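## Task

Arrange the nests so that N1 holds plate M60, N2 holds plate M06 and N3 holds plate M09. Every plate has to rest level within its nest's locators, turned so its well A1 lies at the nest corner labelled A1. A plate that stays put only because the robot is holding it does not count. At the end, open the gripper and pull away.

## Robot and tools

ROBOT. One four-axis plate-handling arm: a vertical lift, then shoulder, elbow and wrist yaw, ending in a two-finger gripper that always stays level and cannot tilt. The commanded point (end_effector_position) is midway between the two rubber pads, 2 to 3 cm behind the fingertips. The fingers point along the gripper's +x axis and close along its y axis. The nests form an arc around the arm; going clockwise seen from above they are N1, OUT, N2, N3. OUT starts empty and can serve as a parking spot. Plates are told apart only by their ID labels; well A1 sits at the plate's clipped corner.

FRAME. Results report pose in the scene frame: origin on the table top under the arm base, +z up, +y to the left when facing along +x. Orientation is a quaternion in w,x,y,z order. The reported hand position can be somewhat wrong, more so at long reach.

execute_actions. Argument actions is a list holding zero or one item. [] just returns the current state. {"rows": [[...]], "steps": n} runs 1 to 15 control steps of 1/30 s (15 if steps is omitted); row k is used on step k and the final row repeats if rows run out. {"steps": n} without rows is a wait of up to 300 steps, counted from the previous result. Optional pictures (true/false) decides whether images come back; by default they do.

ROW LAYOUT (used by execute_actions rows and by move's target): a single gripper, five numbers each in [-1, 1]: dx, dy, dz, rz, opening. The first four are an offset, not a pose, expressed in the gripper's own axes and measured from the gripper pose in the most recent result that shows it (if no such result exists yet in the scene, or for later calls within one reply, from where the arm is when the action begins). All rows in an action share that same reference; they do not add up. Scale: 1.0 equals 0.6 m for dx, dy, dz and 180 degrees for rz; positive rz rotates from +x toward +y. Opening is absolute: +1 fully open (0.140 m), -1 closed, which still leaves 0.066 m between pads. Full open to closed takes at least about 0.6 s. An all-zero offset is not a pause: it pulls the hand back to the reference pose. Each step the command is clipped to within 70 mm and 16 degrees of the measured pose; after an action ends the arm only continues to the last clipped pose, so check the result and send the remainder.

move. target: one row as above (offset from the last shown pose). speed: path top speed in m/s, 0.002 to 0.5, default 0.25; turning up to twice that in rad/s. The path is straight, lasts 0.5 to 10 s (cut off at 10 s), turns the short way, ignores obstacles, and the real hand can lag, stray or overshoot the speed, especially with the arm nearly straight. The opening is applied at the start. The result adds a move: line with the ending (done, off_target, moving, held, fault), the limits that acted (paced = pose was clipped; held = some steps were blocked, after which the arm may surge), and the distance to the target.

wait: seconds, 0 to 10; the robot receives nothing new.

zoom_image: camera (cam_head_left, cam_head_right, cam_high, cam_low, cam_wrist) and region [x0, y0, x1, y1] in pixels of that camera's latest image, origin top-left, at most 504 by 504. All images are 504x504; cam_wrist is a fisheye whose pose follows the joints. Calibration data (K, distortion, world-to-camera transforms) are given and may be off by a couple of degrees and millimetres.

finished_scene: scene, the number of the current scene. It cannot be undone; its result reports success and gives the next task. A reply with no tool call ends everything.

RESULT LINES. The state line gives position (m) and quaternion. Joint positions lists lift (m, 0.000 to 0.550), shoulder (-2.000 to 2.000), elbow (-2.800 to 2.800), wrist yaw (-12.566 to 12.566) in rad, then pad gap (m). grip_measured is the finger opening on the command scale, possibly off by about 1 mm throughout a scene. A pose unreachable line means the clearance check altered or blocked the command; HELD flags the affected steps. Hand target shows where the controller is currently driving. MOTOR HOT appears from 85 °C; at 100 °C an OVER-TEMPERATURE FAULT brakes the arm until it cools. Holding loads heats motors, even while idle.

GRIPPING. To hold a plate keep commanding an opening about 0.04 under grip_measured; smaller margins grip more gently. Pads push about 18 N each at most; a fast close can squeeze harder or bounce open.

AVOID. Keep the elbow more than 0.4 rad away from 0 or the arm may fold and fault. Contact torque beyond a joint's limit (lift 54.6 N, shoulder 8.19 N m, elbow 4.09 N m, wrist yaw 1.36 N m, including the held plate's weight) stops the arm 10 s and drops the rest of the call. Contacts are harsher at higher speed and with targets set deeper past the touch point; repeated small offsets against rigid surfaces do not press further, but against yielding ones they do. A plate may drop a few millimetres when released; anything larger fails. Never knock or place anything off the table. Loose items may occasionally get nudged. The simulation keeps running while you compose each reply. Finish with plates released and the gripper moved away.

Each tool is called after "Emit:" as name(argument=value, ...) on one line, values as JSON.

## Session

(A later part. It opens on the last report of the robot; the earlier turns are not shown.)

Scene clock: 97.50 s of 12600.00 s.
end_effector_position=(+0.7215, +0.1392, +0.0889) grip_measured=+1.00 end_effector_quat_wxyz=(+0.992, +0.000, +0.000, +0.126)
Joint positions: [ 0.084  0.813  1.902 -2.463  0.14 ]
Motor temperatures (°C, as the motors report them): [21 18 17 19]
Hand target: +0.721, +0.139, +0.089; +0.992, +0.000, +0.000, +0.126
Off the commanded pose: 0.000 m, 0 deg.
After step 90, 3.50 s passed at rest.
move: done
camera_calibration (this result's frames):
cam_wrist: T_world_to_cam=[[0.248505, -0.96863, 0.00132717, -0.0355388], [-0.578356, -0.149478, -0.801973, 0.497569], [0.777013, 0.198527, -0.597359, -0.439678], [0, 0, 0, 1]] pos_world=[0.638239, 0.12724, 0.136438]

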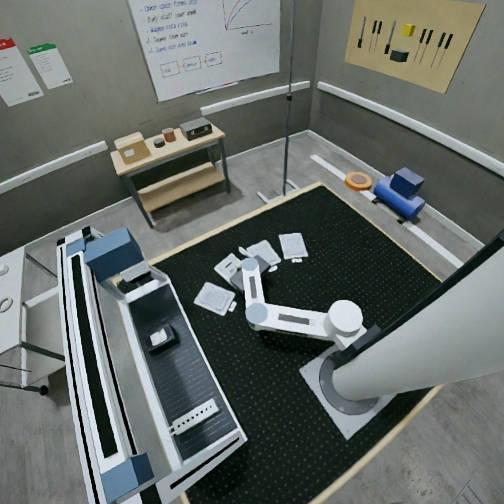

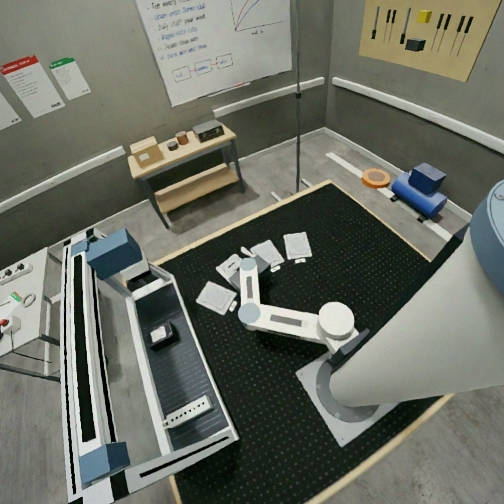

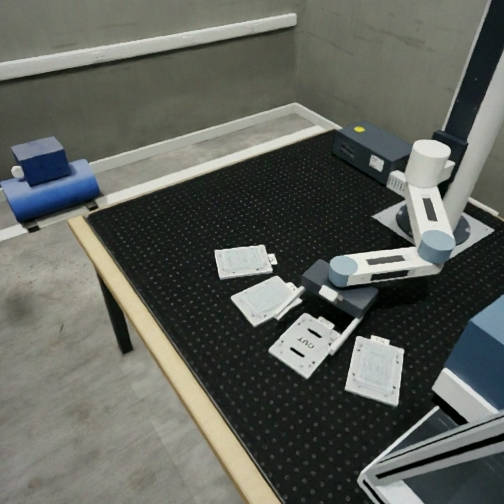

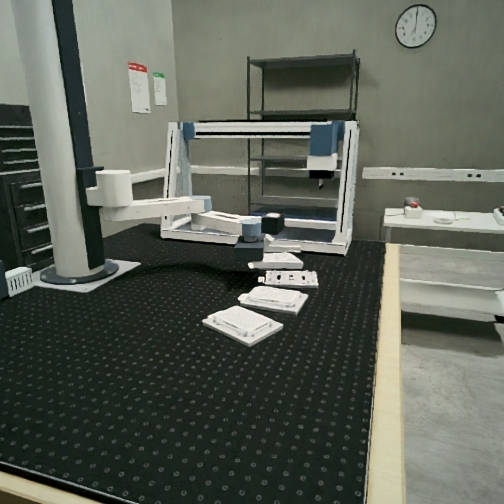

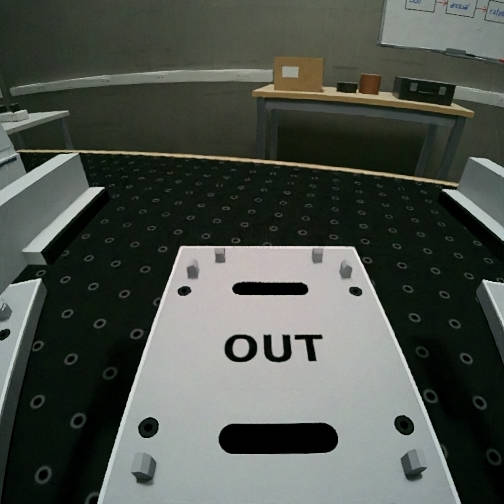

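Emit:
move(target=[-0.086,0.294,0,0.1136,1])

Emit:
move(target=[0,0,-0.1005,0,1], speed=0.1)

Emit:
move(target=[0,0,0,0,-0.3])

Emit:
execute_actions(actions=[{"rows":[[0,0,0,0,-0.36],[0,0,0,0,-0.4],[0,0,0,0,-0.43],[0,0,0,0,-0.46],[0,0,0,0,-0.49],[0,0,0,0,-0.52]],"steps":15}])

Scene clock: 105.87 s of 12600.00 s.
end_effector_position=(+0.6274, +0.2973, +0.0889) grip_measured=+1.00 end_effector_quat_wxyz=(+0.954, +0.000, +0.000, +0.300)
Joint positions: [ 0.084  1.199  1.759 -2.348  0.14 ]
Motor temperatures (°C, as the motors report them): [21 18 17 19]
Hand target: +0.628, +0.297, +0.089; +0.954, +0.000, +0.000, +0.300
Off the commanded pose: 0.000 m, 0 deg.
After step 90, 4.27 s passed at rest.
move: done
camera_calibration (this result's frames):
cam_wrist: T_world_to_cam=[[0.571799, -0.820393, 0.00132717, -0.105898], [-0.489461, -0.342443, -0.801973, 0.468392], [0.658387, 0.457917, -0.597359, -0.400663], [0, 0, 0, 1]] pos_world=[0.553604, 0.25699, 0.136438]

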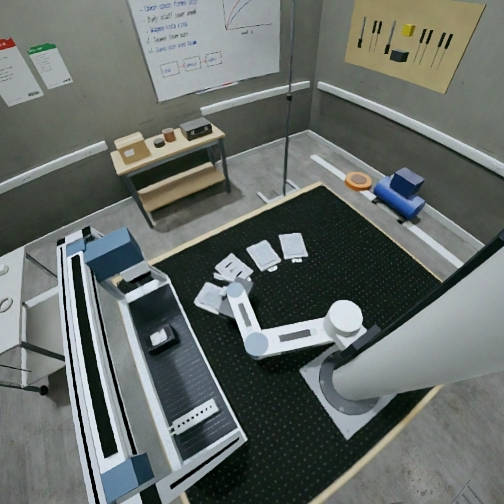

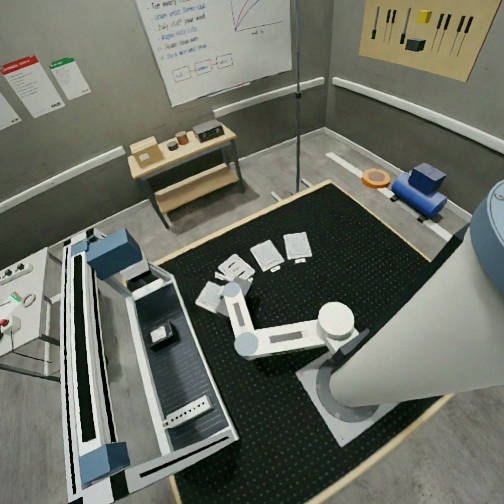

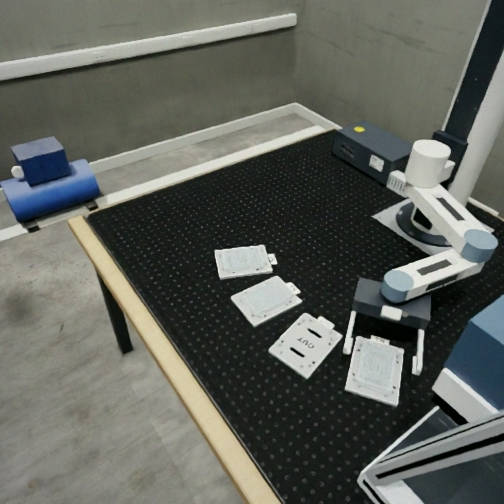

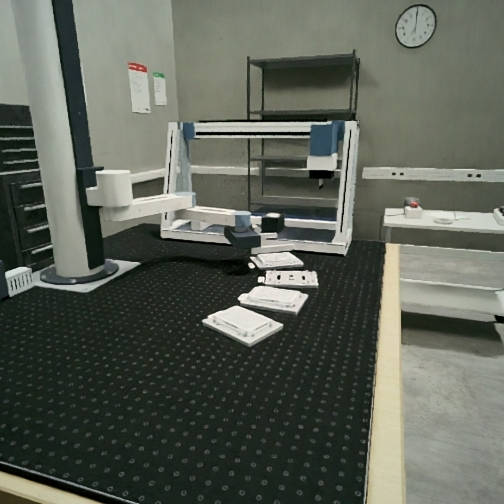

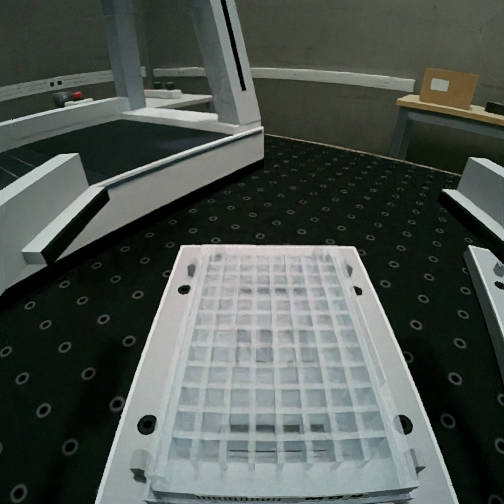

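Scene clock: 106.77 s of 12600.00 s.
end_effector_position=(+0.6274, +0.2973, +0.0286) grip_measured=+1.00 end_effector_quat_wxyz=(+0.954, +0.000, +0.000, +0.300)
Joint positions: [ 0.024  1.199  1.759 -2.348  0.14 ]
Motor temperatures (°C, as the motors report them): [21 18 17 19]
Hand target: +0.627, +0.297, +0.029; +0.954, +0.000, +0.000, +0.300
Off the commanded pose: 0.000 m, 0 deg.
move: done
camera_calibration (this result's frames):
cam_wrist: T_world_to_cam=[[0.571769, -0.820414, 0.00132717, -0.105804], [-0.489474, -0.342425, -0.801973, 0.419998], [0.658404, 0.457894, -0.597359, -0.436707], [0, 0, 0, 1]] pos_world=[0.553603, 0.256981, 0.0760963]

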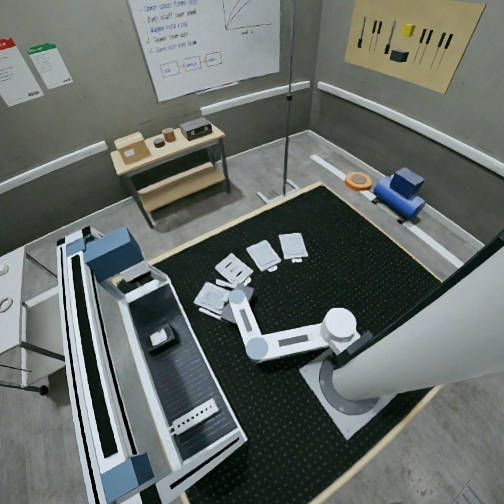

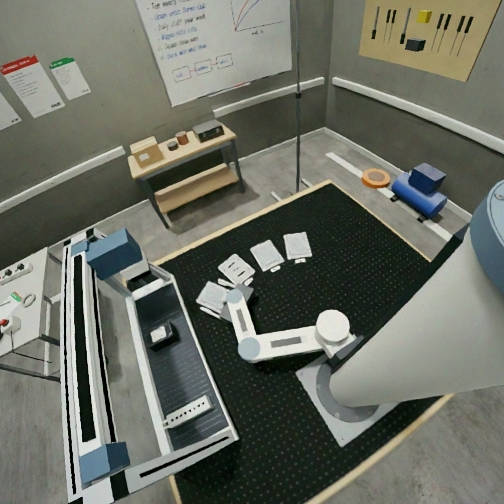

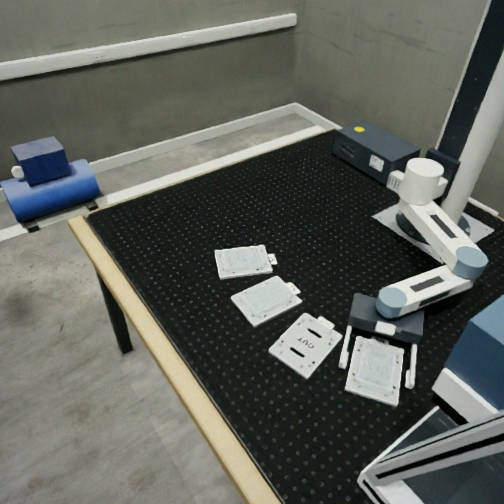

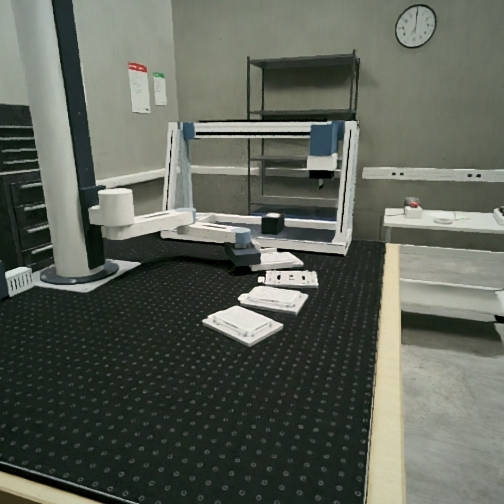

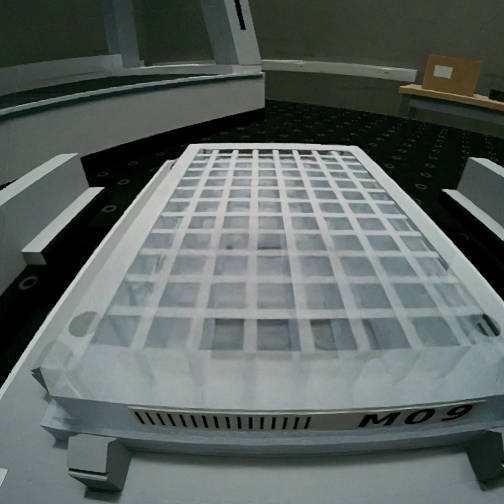

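Scene clock: 107.40 s of 12600.00 s.
end_effector_position=(+0.6274, +0.2973, +0.0286) grip_measured=-0.30 end_effector_quat_wxyz=(+0.954, +0.000, +0.000, +0.300)
Joint positions: [ 0.024  1.199  1.759 -2.348  0.092]
Motor temperatures (°C, as the motors report them): [21 18 17 19]
Hand target: +0.627, +0.297, +0.029; +0.954, +0.000, +0.000, +0.300
Off the commanded pose: 0.000 m, 0 deg.
move: done
camera_calibration (this result's frames):
cam_wrist: T_world_to_cam=[[0.57177, -0.820413, 0.00132717, -0.105804], [-0.489474, -0.342426, -0.801973, 0.419998], [0.658403, 0.457894, -0.597359, -0.436707], [0, 0, 0, 1]] pos_world=[0.553603, 0.25698, 0.0760965]

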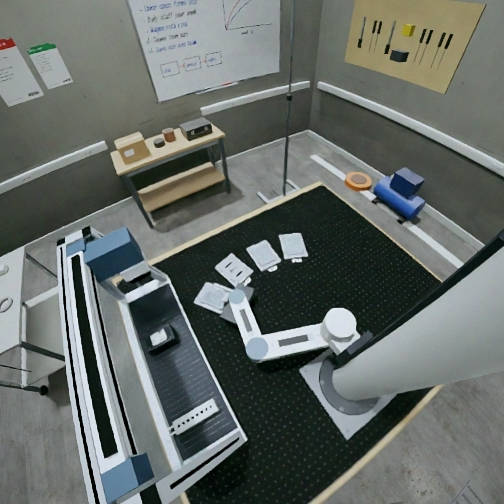

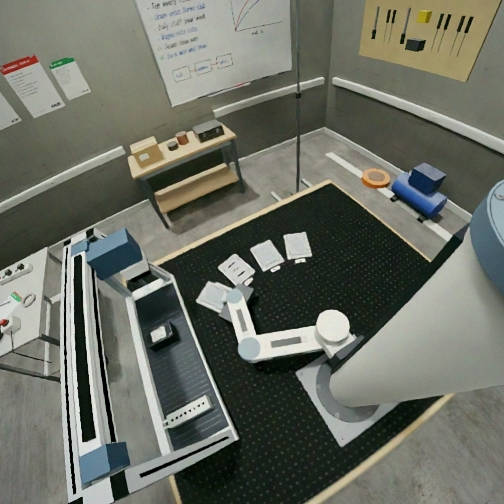

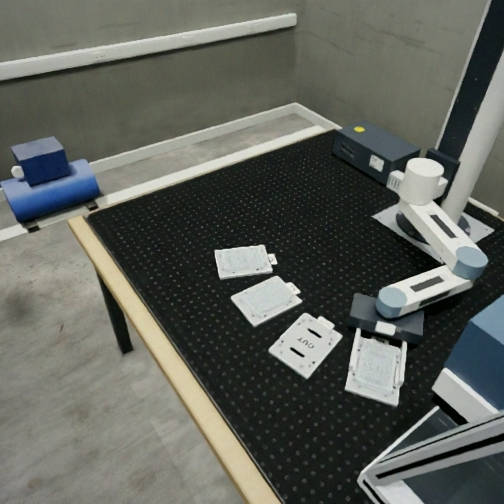

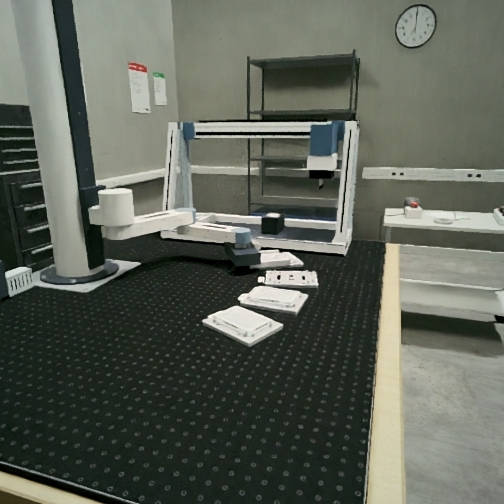

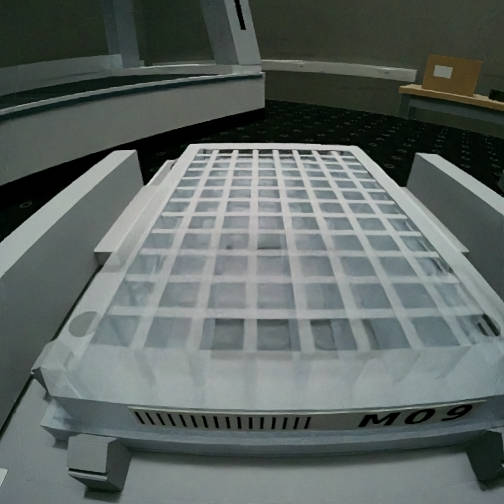

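Scene clock: 107.90 s of 12600.00 s.
end_effector_position=(+0.6274, +0.2973, +0.0286) grip_measured=-0.46 end_effector_quat_wxyz=(+0.954, +0.000, +0.000, +0.300)
Joint positions: [ 0.024  1.199  1.759 -2.348  0.086]
Motor temperatures (°C, as the motors report them): [21 18 17 19]
Hand target: +0.627, +0.297, +0.029; +0.954, +0.000, +0.000, +0.300
Off the commanded pose: 0.000 m, 0 deg.
Steps of this call (steps 1 to 15: all 15 steps of this action). Readings (end_effector_position):
1: (+0.6274, +0.2973, +0.0286)
2: (+0.6274, +0.2973, +0.0286)
4: (+0.6274, +0.2973, +0.0286)
8: (+0.6274, +0.2973, +0.0286)
15: the state above
camera_calibration (this result's frames):
cam_wrist: T_world_to_cam=[[0.571765, -0.820417, 0.00132717, -0.105801], [-0.489476, -0.342423, -0.801973, 0.419999], [0.658406, 0.45789, -0.597359, -0.436708], [0, 0, 0, 1]] pos_world=[0.553603, 0.25698, 0.0760965]

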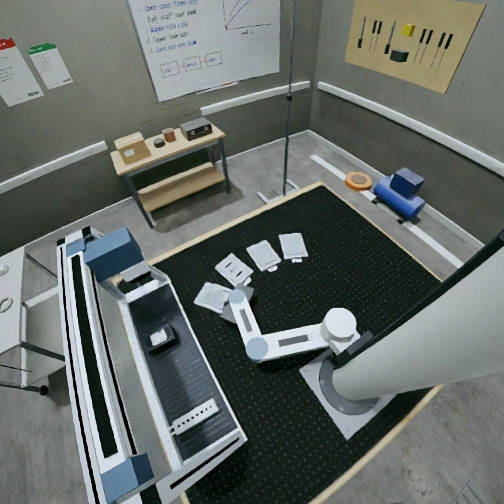

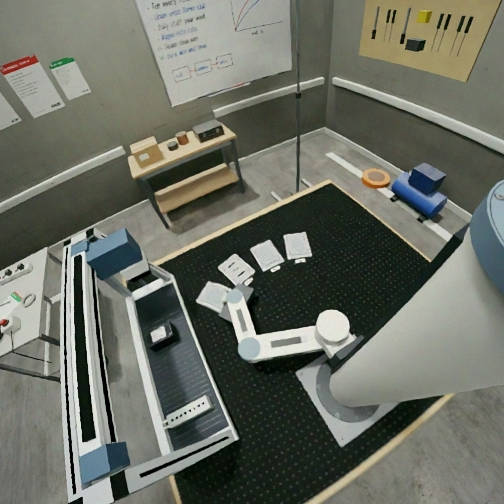

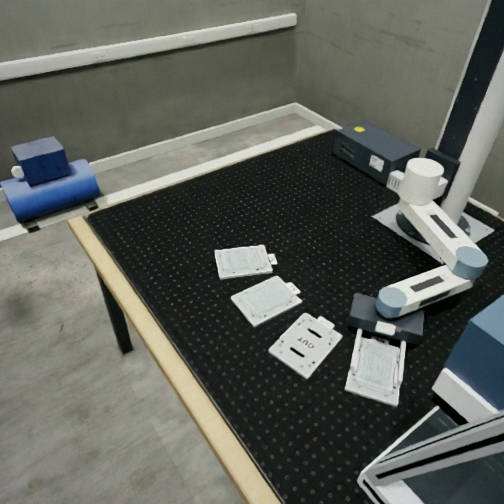

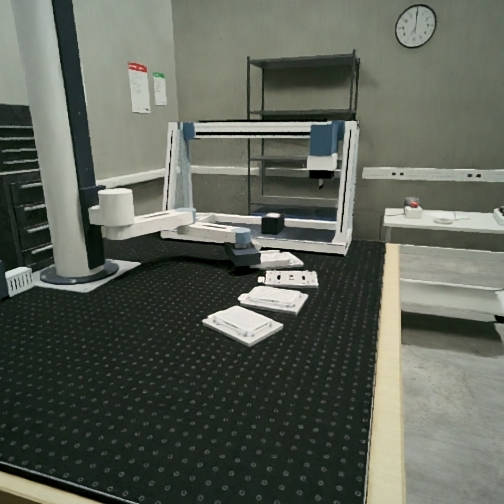

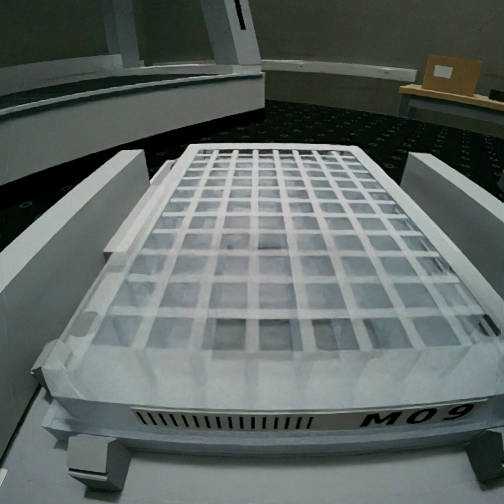

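Emit:
move(target=[0,0,0.075,0,-0.52], speed=0.08)

Emit:
move(target=[-0.0218,-0.3045,0,-0.1138,-0.52], speed=0.2)

Emit:
move(target=[0,0,-0.064,0,-0.52], speed=0.04)

Scene clock: 117.20 s of 12600.00 s.
end_effector_position=(+0.6274, +0.2973, +0.0736) grip_measured=-0.46 end_effector_quat_wxyz=(+0.954, +0.000, +0.000, +0.300)
Joint positions: [ 0.069  1.199  1.759 -2.348  0.086]
Motor temperatures (°C, as the motors report them): [21 18 17 19]
Hand target: +0.627, +0.297, +0.074; +0.954, +0.000, +0.000, +0.300
Off the commanded pose: 0.000 m, 0 deg.
After step 90, 5.47 s passed at rest.
move: done
camera_calibration (this result's frames):
cam_wrist: T_world_to_cam=[[0.571795, -0.820395, 0.00132717, -0.105874], [-0.489463, -0.342441, -0.801973, 0.456112], [0.658389, 0.457914, -0.597359, -0.40981], [0, 0, 0, 1]] pos_world=[0.553603, 0.25699, 0.121126]

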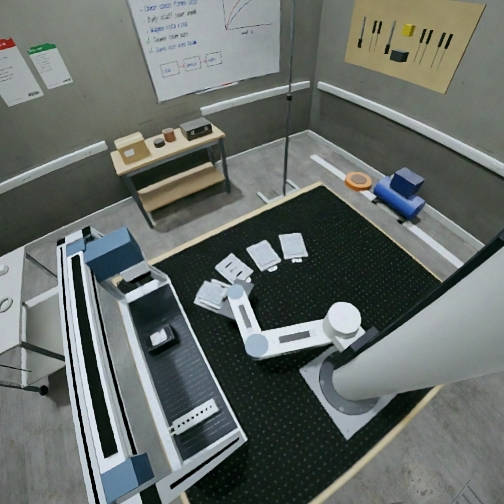

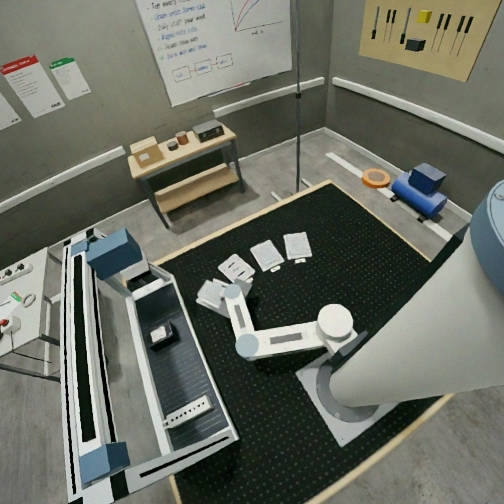

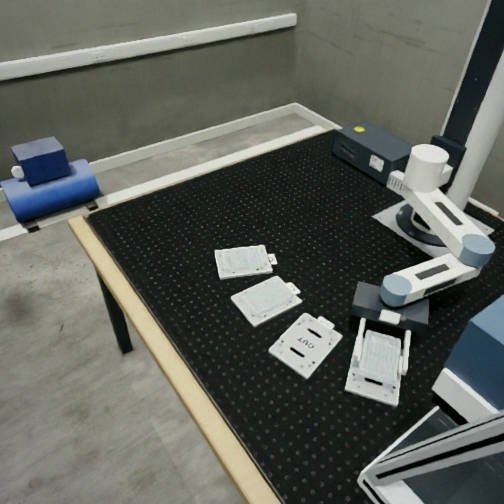

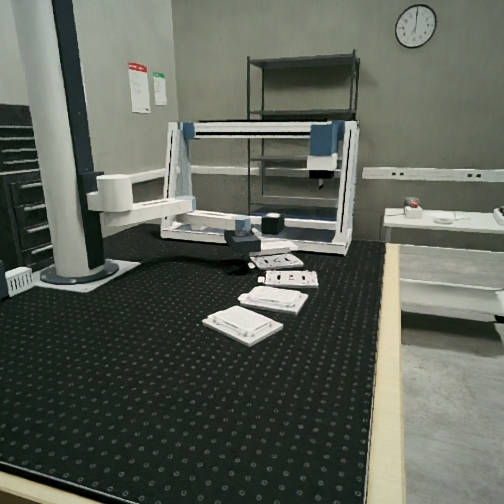

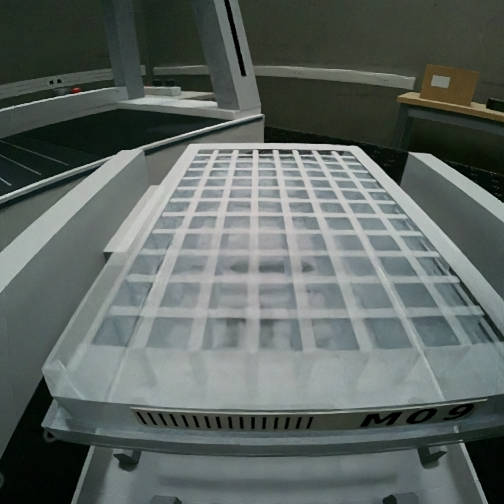

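Scene clock: 118.47 s of 12600.00 s.
end_effector_position=(+0.7213, +0.1399, +0.0736) grip_measured=-0.46 end_effector_quat_wxyz=(+0.992, +0.000, +0.000, +0.126)
Joint positions: [ 0.069  0.815  1.902 -2.465  0.086]
Motor temperatures (°C, as the motors report them): [21 18 17 19]
Hand target: +0.721, +0.140, +0.074; +0.992, +0.000, +0.000, +0.126
Off the commanded pose: 0.000 m, 0 deg.
move: done
camera_calibration (this result's frames):
cam_wrist: T_world_to_cam=[[0.248325, -0.968676, 0.00132717, -0.0346415], [-0.578384, -0.149371, -0.801973, 0.485306], [0.77705, 0.198383, -0.597359, -0.448847], [0, 0, 0, 1]] pos_world=[0.638072, 0.127977, 0.121125]

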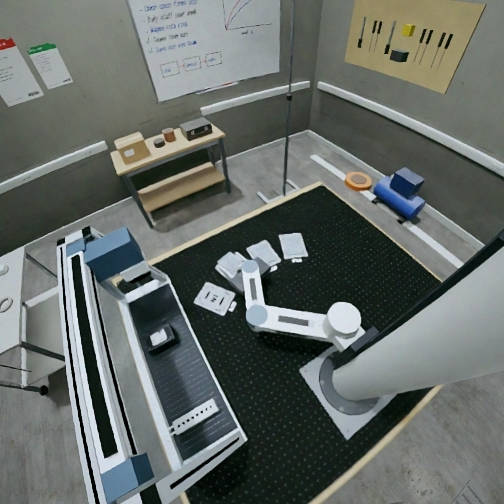

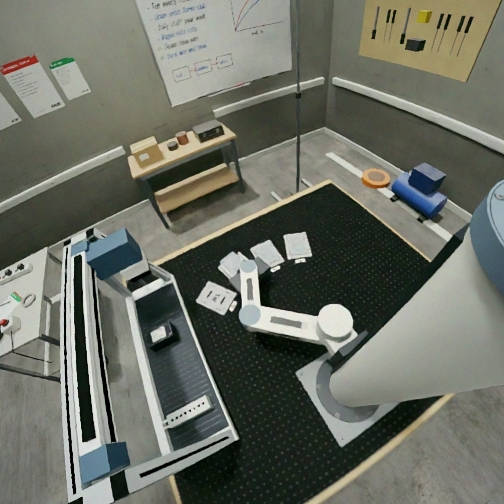

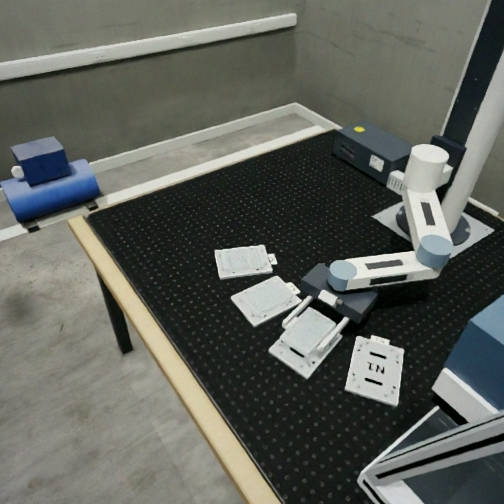

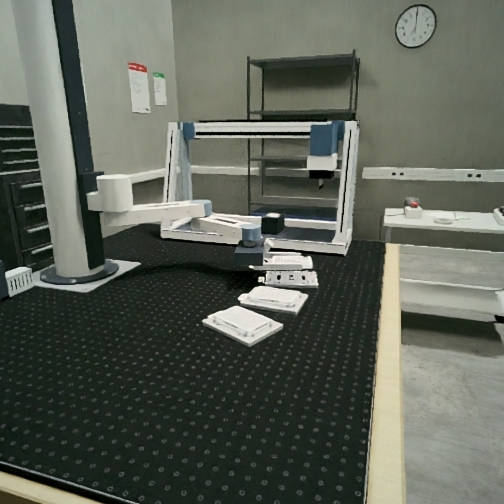

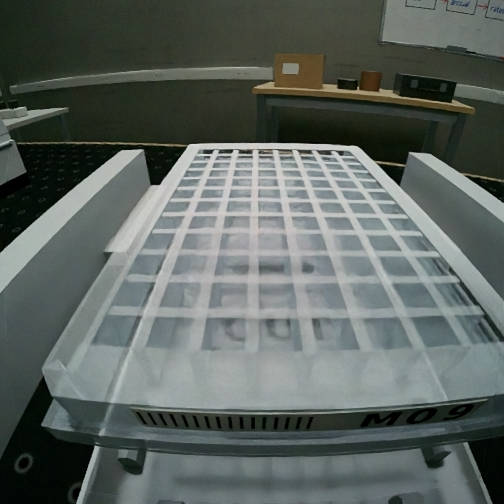

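Scene clock: 119.67 s of 12600.00 s.
end_effector_position=(+0.7213, +0.1395, +0.0352) grip_measured=-0.46 end_effector_quat_wxyz=(+0.992, +0.000, +0.000, +0.125)
Joint positions: [ 0.03   0.815  1.902 -2.465  0.086]
Motor temperatures (°C, as the motors report them): [21 18 17 19]
Hand target: +0.721, +0.140, +0.035; +0.992, +0.000, +0.000, +0.126
Off the commanded pose: 0.000 m, 0 deg.
move: done
camera_calibration (this result's frames):
cam_wrist: T_world_to_cam=[[0.247538, -0.968877, 0.00132717, -0.0343307], [-0.578505, -0.148901, -0.801973, 0.454433], [0.777211, 0.197751, -0.597359, -0.47175], [0, 0, 0, 1]] pos_world=[0.638039, 0.127692, 0.082684]

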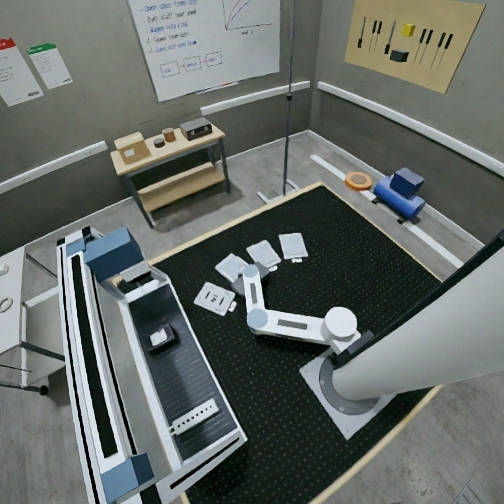

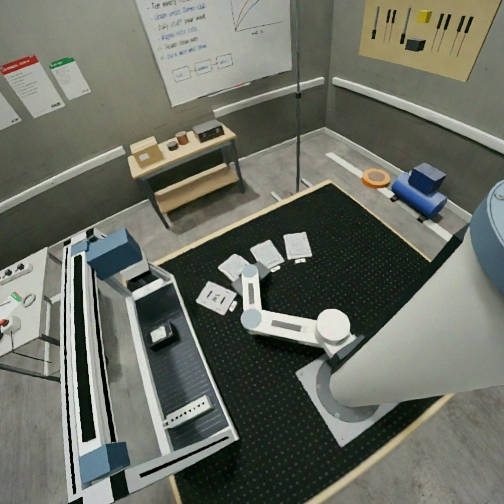

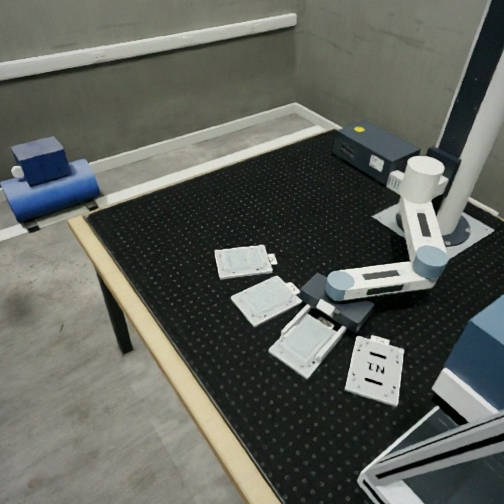

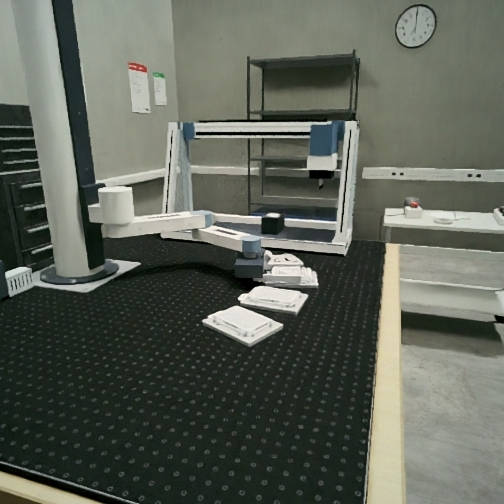

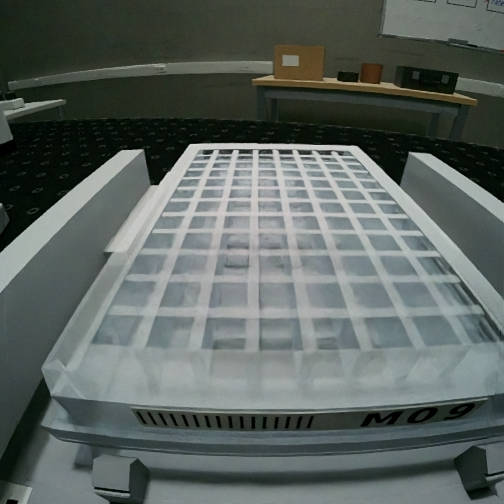

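Emit:
move(target=[0,-0.0005,-0.011,0,-0.52], speed=0.01)

Scene clock: 123.23 s of 12600.00 s.
end_effector_position=(+0.7212, +0.1391, +0.0286) grip_measured=-0.46 end_effector_quat_wxyz=(+0.992, +0.000, +0.000, +0.125)
Joint positions: [ 0.024  0.814  1.9   -2.463  0.086]
Motor temperatures (°C, as the motors report them): [21 18 17 19]
Hand target: +0.721, +0.139, +0.029; +0.992, +0.000, +0.000, +0.125
Off the commanded pose: 0.000 m, 0 deg.
move: done
camera_calibration (this result's frames):
cam_wrist: T_world_to_cam=[[0.247605, -0.96886, 0.00132717, -0.0348028], [-0.578495, -0.14894, -0.801973, 0.449038], [0.777197, 0.197804, -0.597359, -0.475497], [0, 0, 0, 1]] pos_world=[0.637938, 0.127216, 0.0761201]

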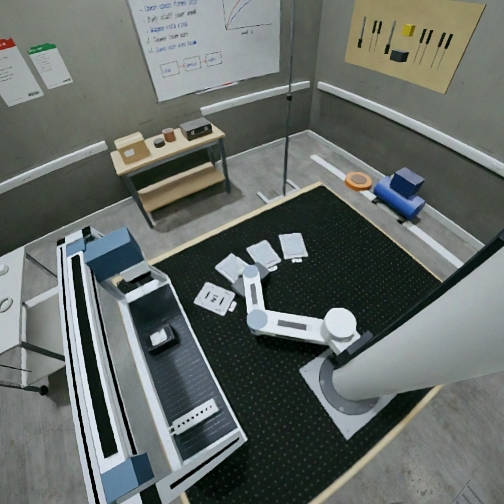

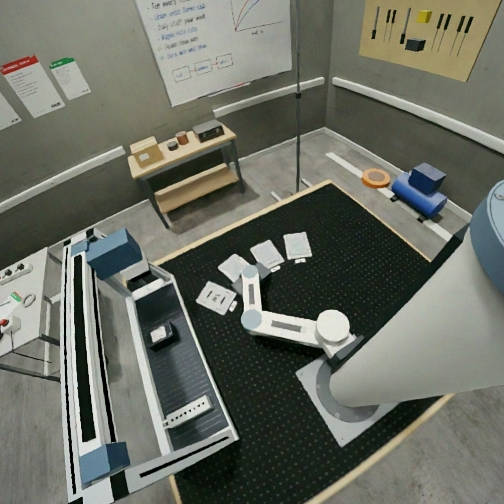

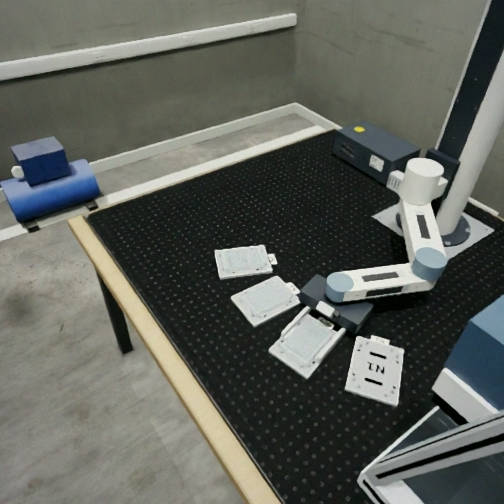

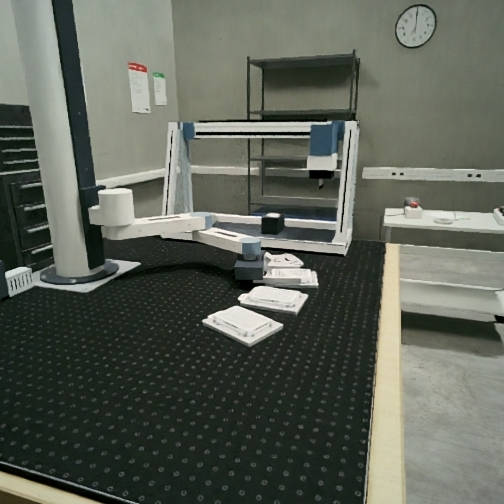

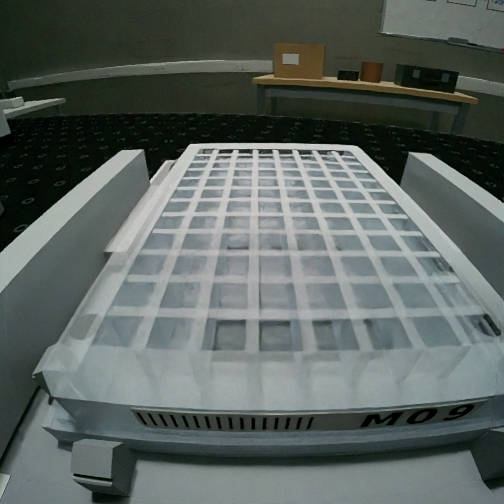

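Emit:
move(target=[0,0,0,0,1])

Emit:
move(target=[0,0,0.1005,0,1])

Emit:
move(target=[-0.109,-0.287,0,-0.094,1])

Emit:
zoom_image(camera="cam_wrist", region=[100,230,460,504])

Scene clock: 133.97 s of 12600.00 s.
end_effector_position=(+0.7212, +0.1391, +0.0286) grip_measured=+1.00 end_effector_quat_wxyz=(+0.992, +0.000, +0.000, +0.126)
Joint positions: [ 0.024  0.814  1.9   -2.463  0.14 ]
Motor temperatures (°C, as the motors report them): [21 18 17 19]
Hand target: +0.721, +0.139, +0.029; +0.992, +0.000, +0.000, +0.125
Off the commanded pose: 0.000 m, 0 deg.
After step 90, 7.03 s passed at rest.
move: done
camera_calibration (this result's frames):
cam_wrist: T_world_to_cam=[[0.247659, -0.968846, 0.00132717, -0.0348245], [-0.578487, -0.148973, -0.801973, 0.449024], [0.777186, 0.197848, -0.597359, -0.475478], [0, 0, 0, 1]] pos_world=[0.637914, 0.127225, 0.0761201]

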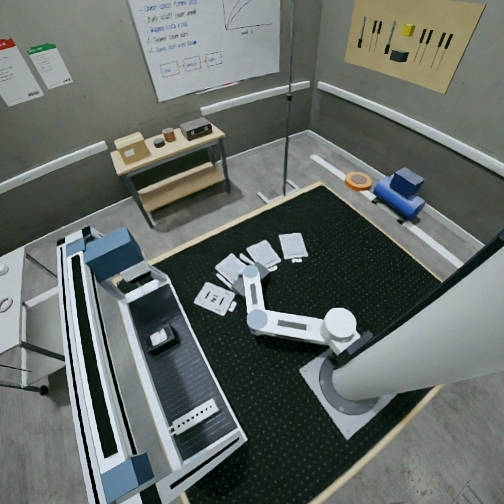

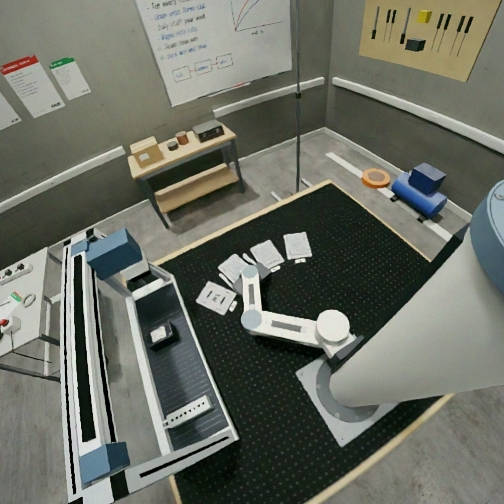

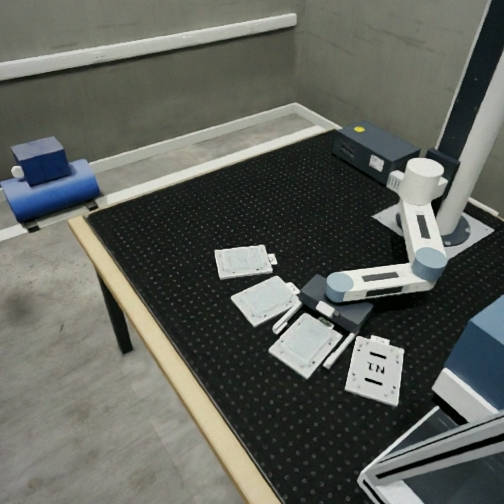

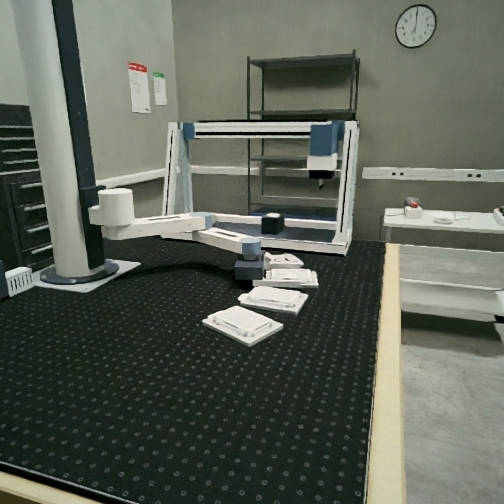

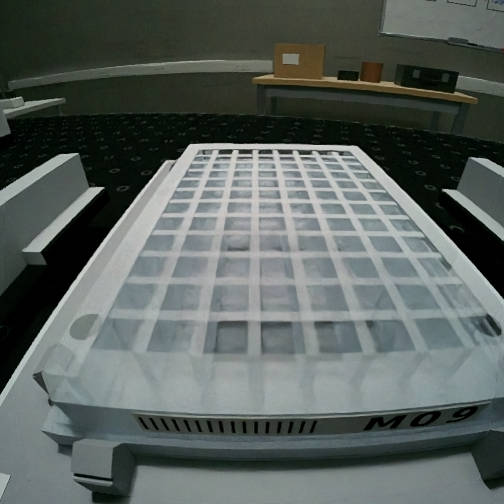

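Scene clock: 134.70 s of 12600.00 s.
end_effector_position=(+0.7212, +0.1391, +0.0890) grip_measured=+1.00 end_effector_quat_wxyz=(+0.992, +0.000, +0.000, +0.126)
Joint positions: [ 0.084  0.814  1.9   -2.463  0.14 ]
Motor temperatures (°C, as the motors report them): [21 18 17 19]
Hand target: +0.721, +0.139, +0.089; +0.992, +0.000, +0.000, +0.126
Off the commanded pose: 0.000 m, 0 deg.
move: done
camera_calibration (this result's frames):
cam_wrist: T_world_to_cam=[[0.247698, -0.968836, 0.00132717, -0.034921], [-0.578481, -0.148996, -0.801973, 0.497419], [0.777178, 0.19788, -0.597359, -0.439435], [0, 0, 0, 1]] pos_world=[0.637916, 0.127236, 0.136462]

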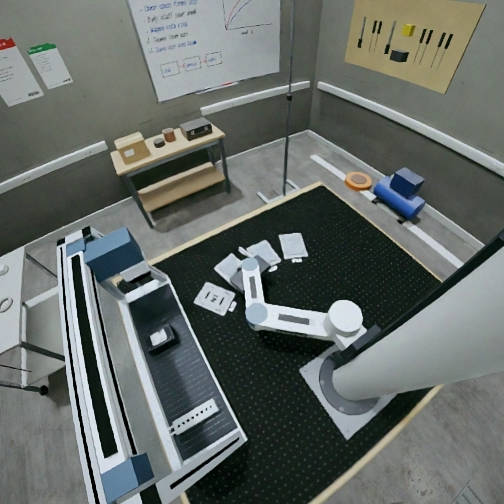

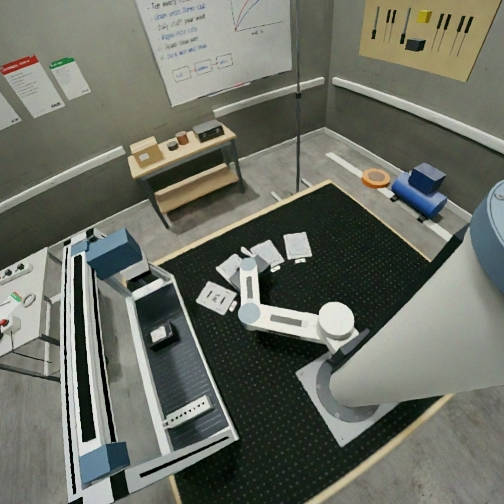

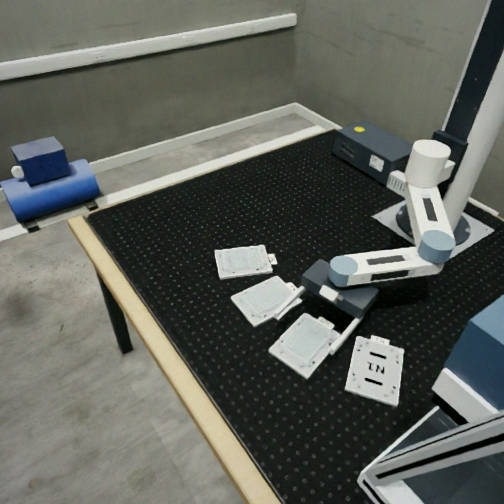

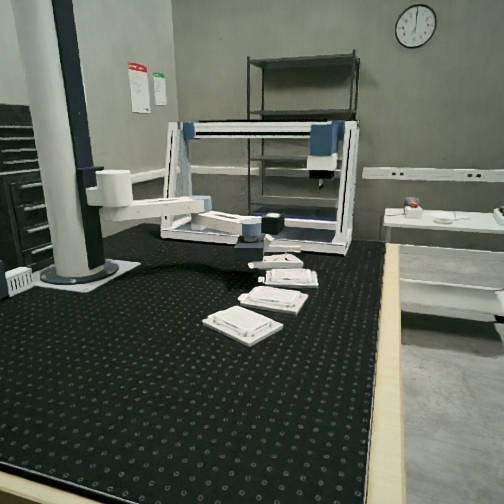

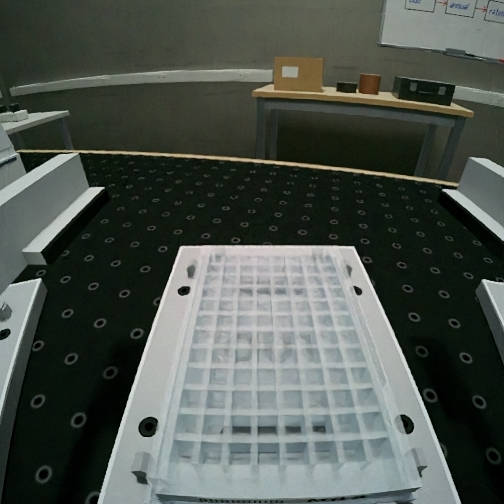

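Scene clock: 135.80 s of 12600.00 s.
end_effector_position=(+0.7006, -0.0441, +0.0890) grip_measured=+1.00 end_effector_quat_wxyz=(+1.000, +0.000, +0.000, -0.022)
Joint positions: [ 0.084  0.565  1.677 -2.286  0.14 ]
Motor temperatures (°C, as the motors report them): [21 18 17 19]
Hand target: +0.701, -0.044, +0.089; +1.000, +0.000, +0.000, -0.022
Off the commanded pose: 0.000 m, 0 deg.
move: done
camera_calibration (this result's frames):
cam_wrist: T_world_to_cam=[[-0.0456742, -0.998956, 0.00132717, -0.00315252], [-0.596785, 0.0262207, -0.801973, 0.478771], [0.8011, -0.0374215, -0.597359, -0.414332], [0, 0, 0, 1]] pos_world=[0.617501, -0.0312079, 0.13646]

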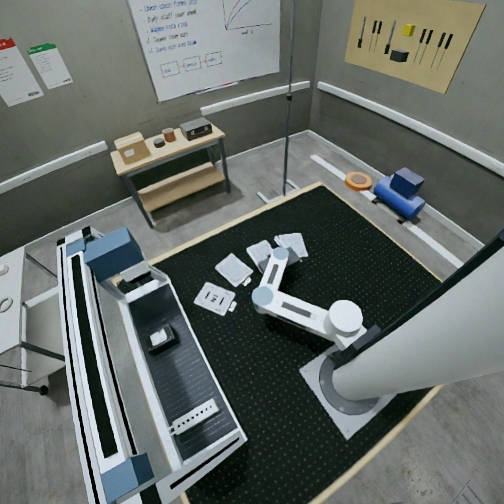

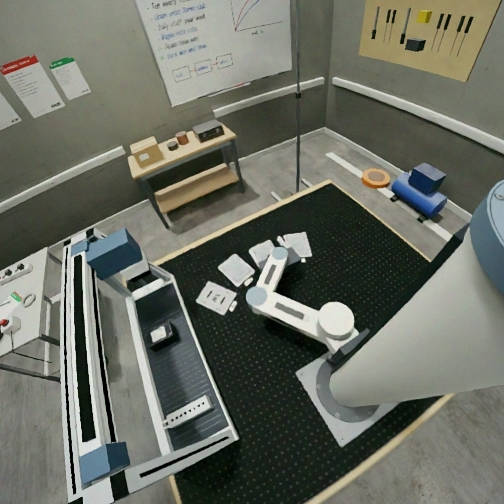

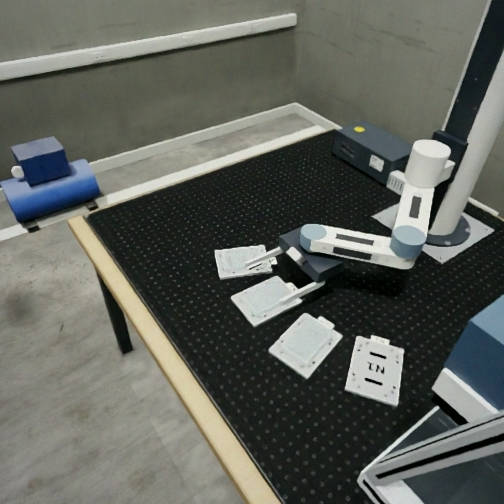

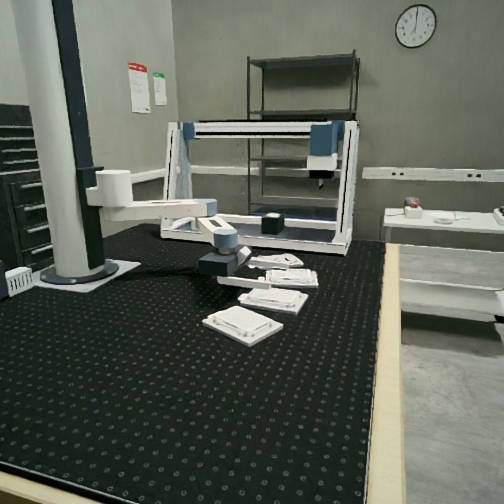

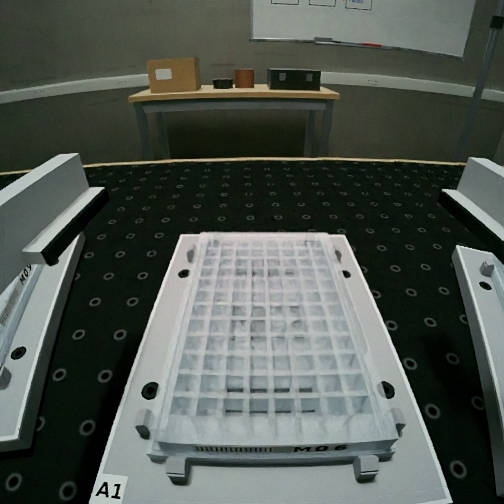

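Region (100, 230, 460, 504) of cam_wrist's 504x504 image, scaled by 1.400, with more detail than that image has; it fills the top 384 rows of this view, and the rest is white.

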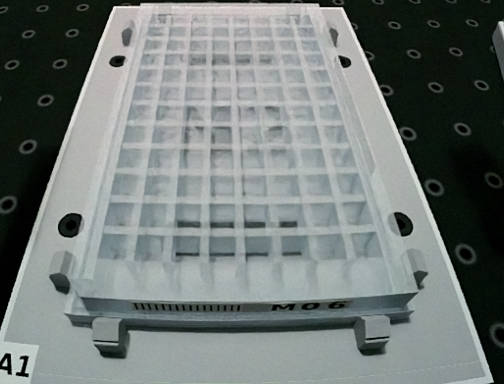

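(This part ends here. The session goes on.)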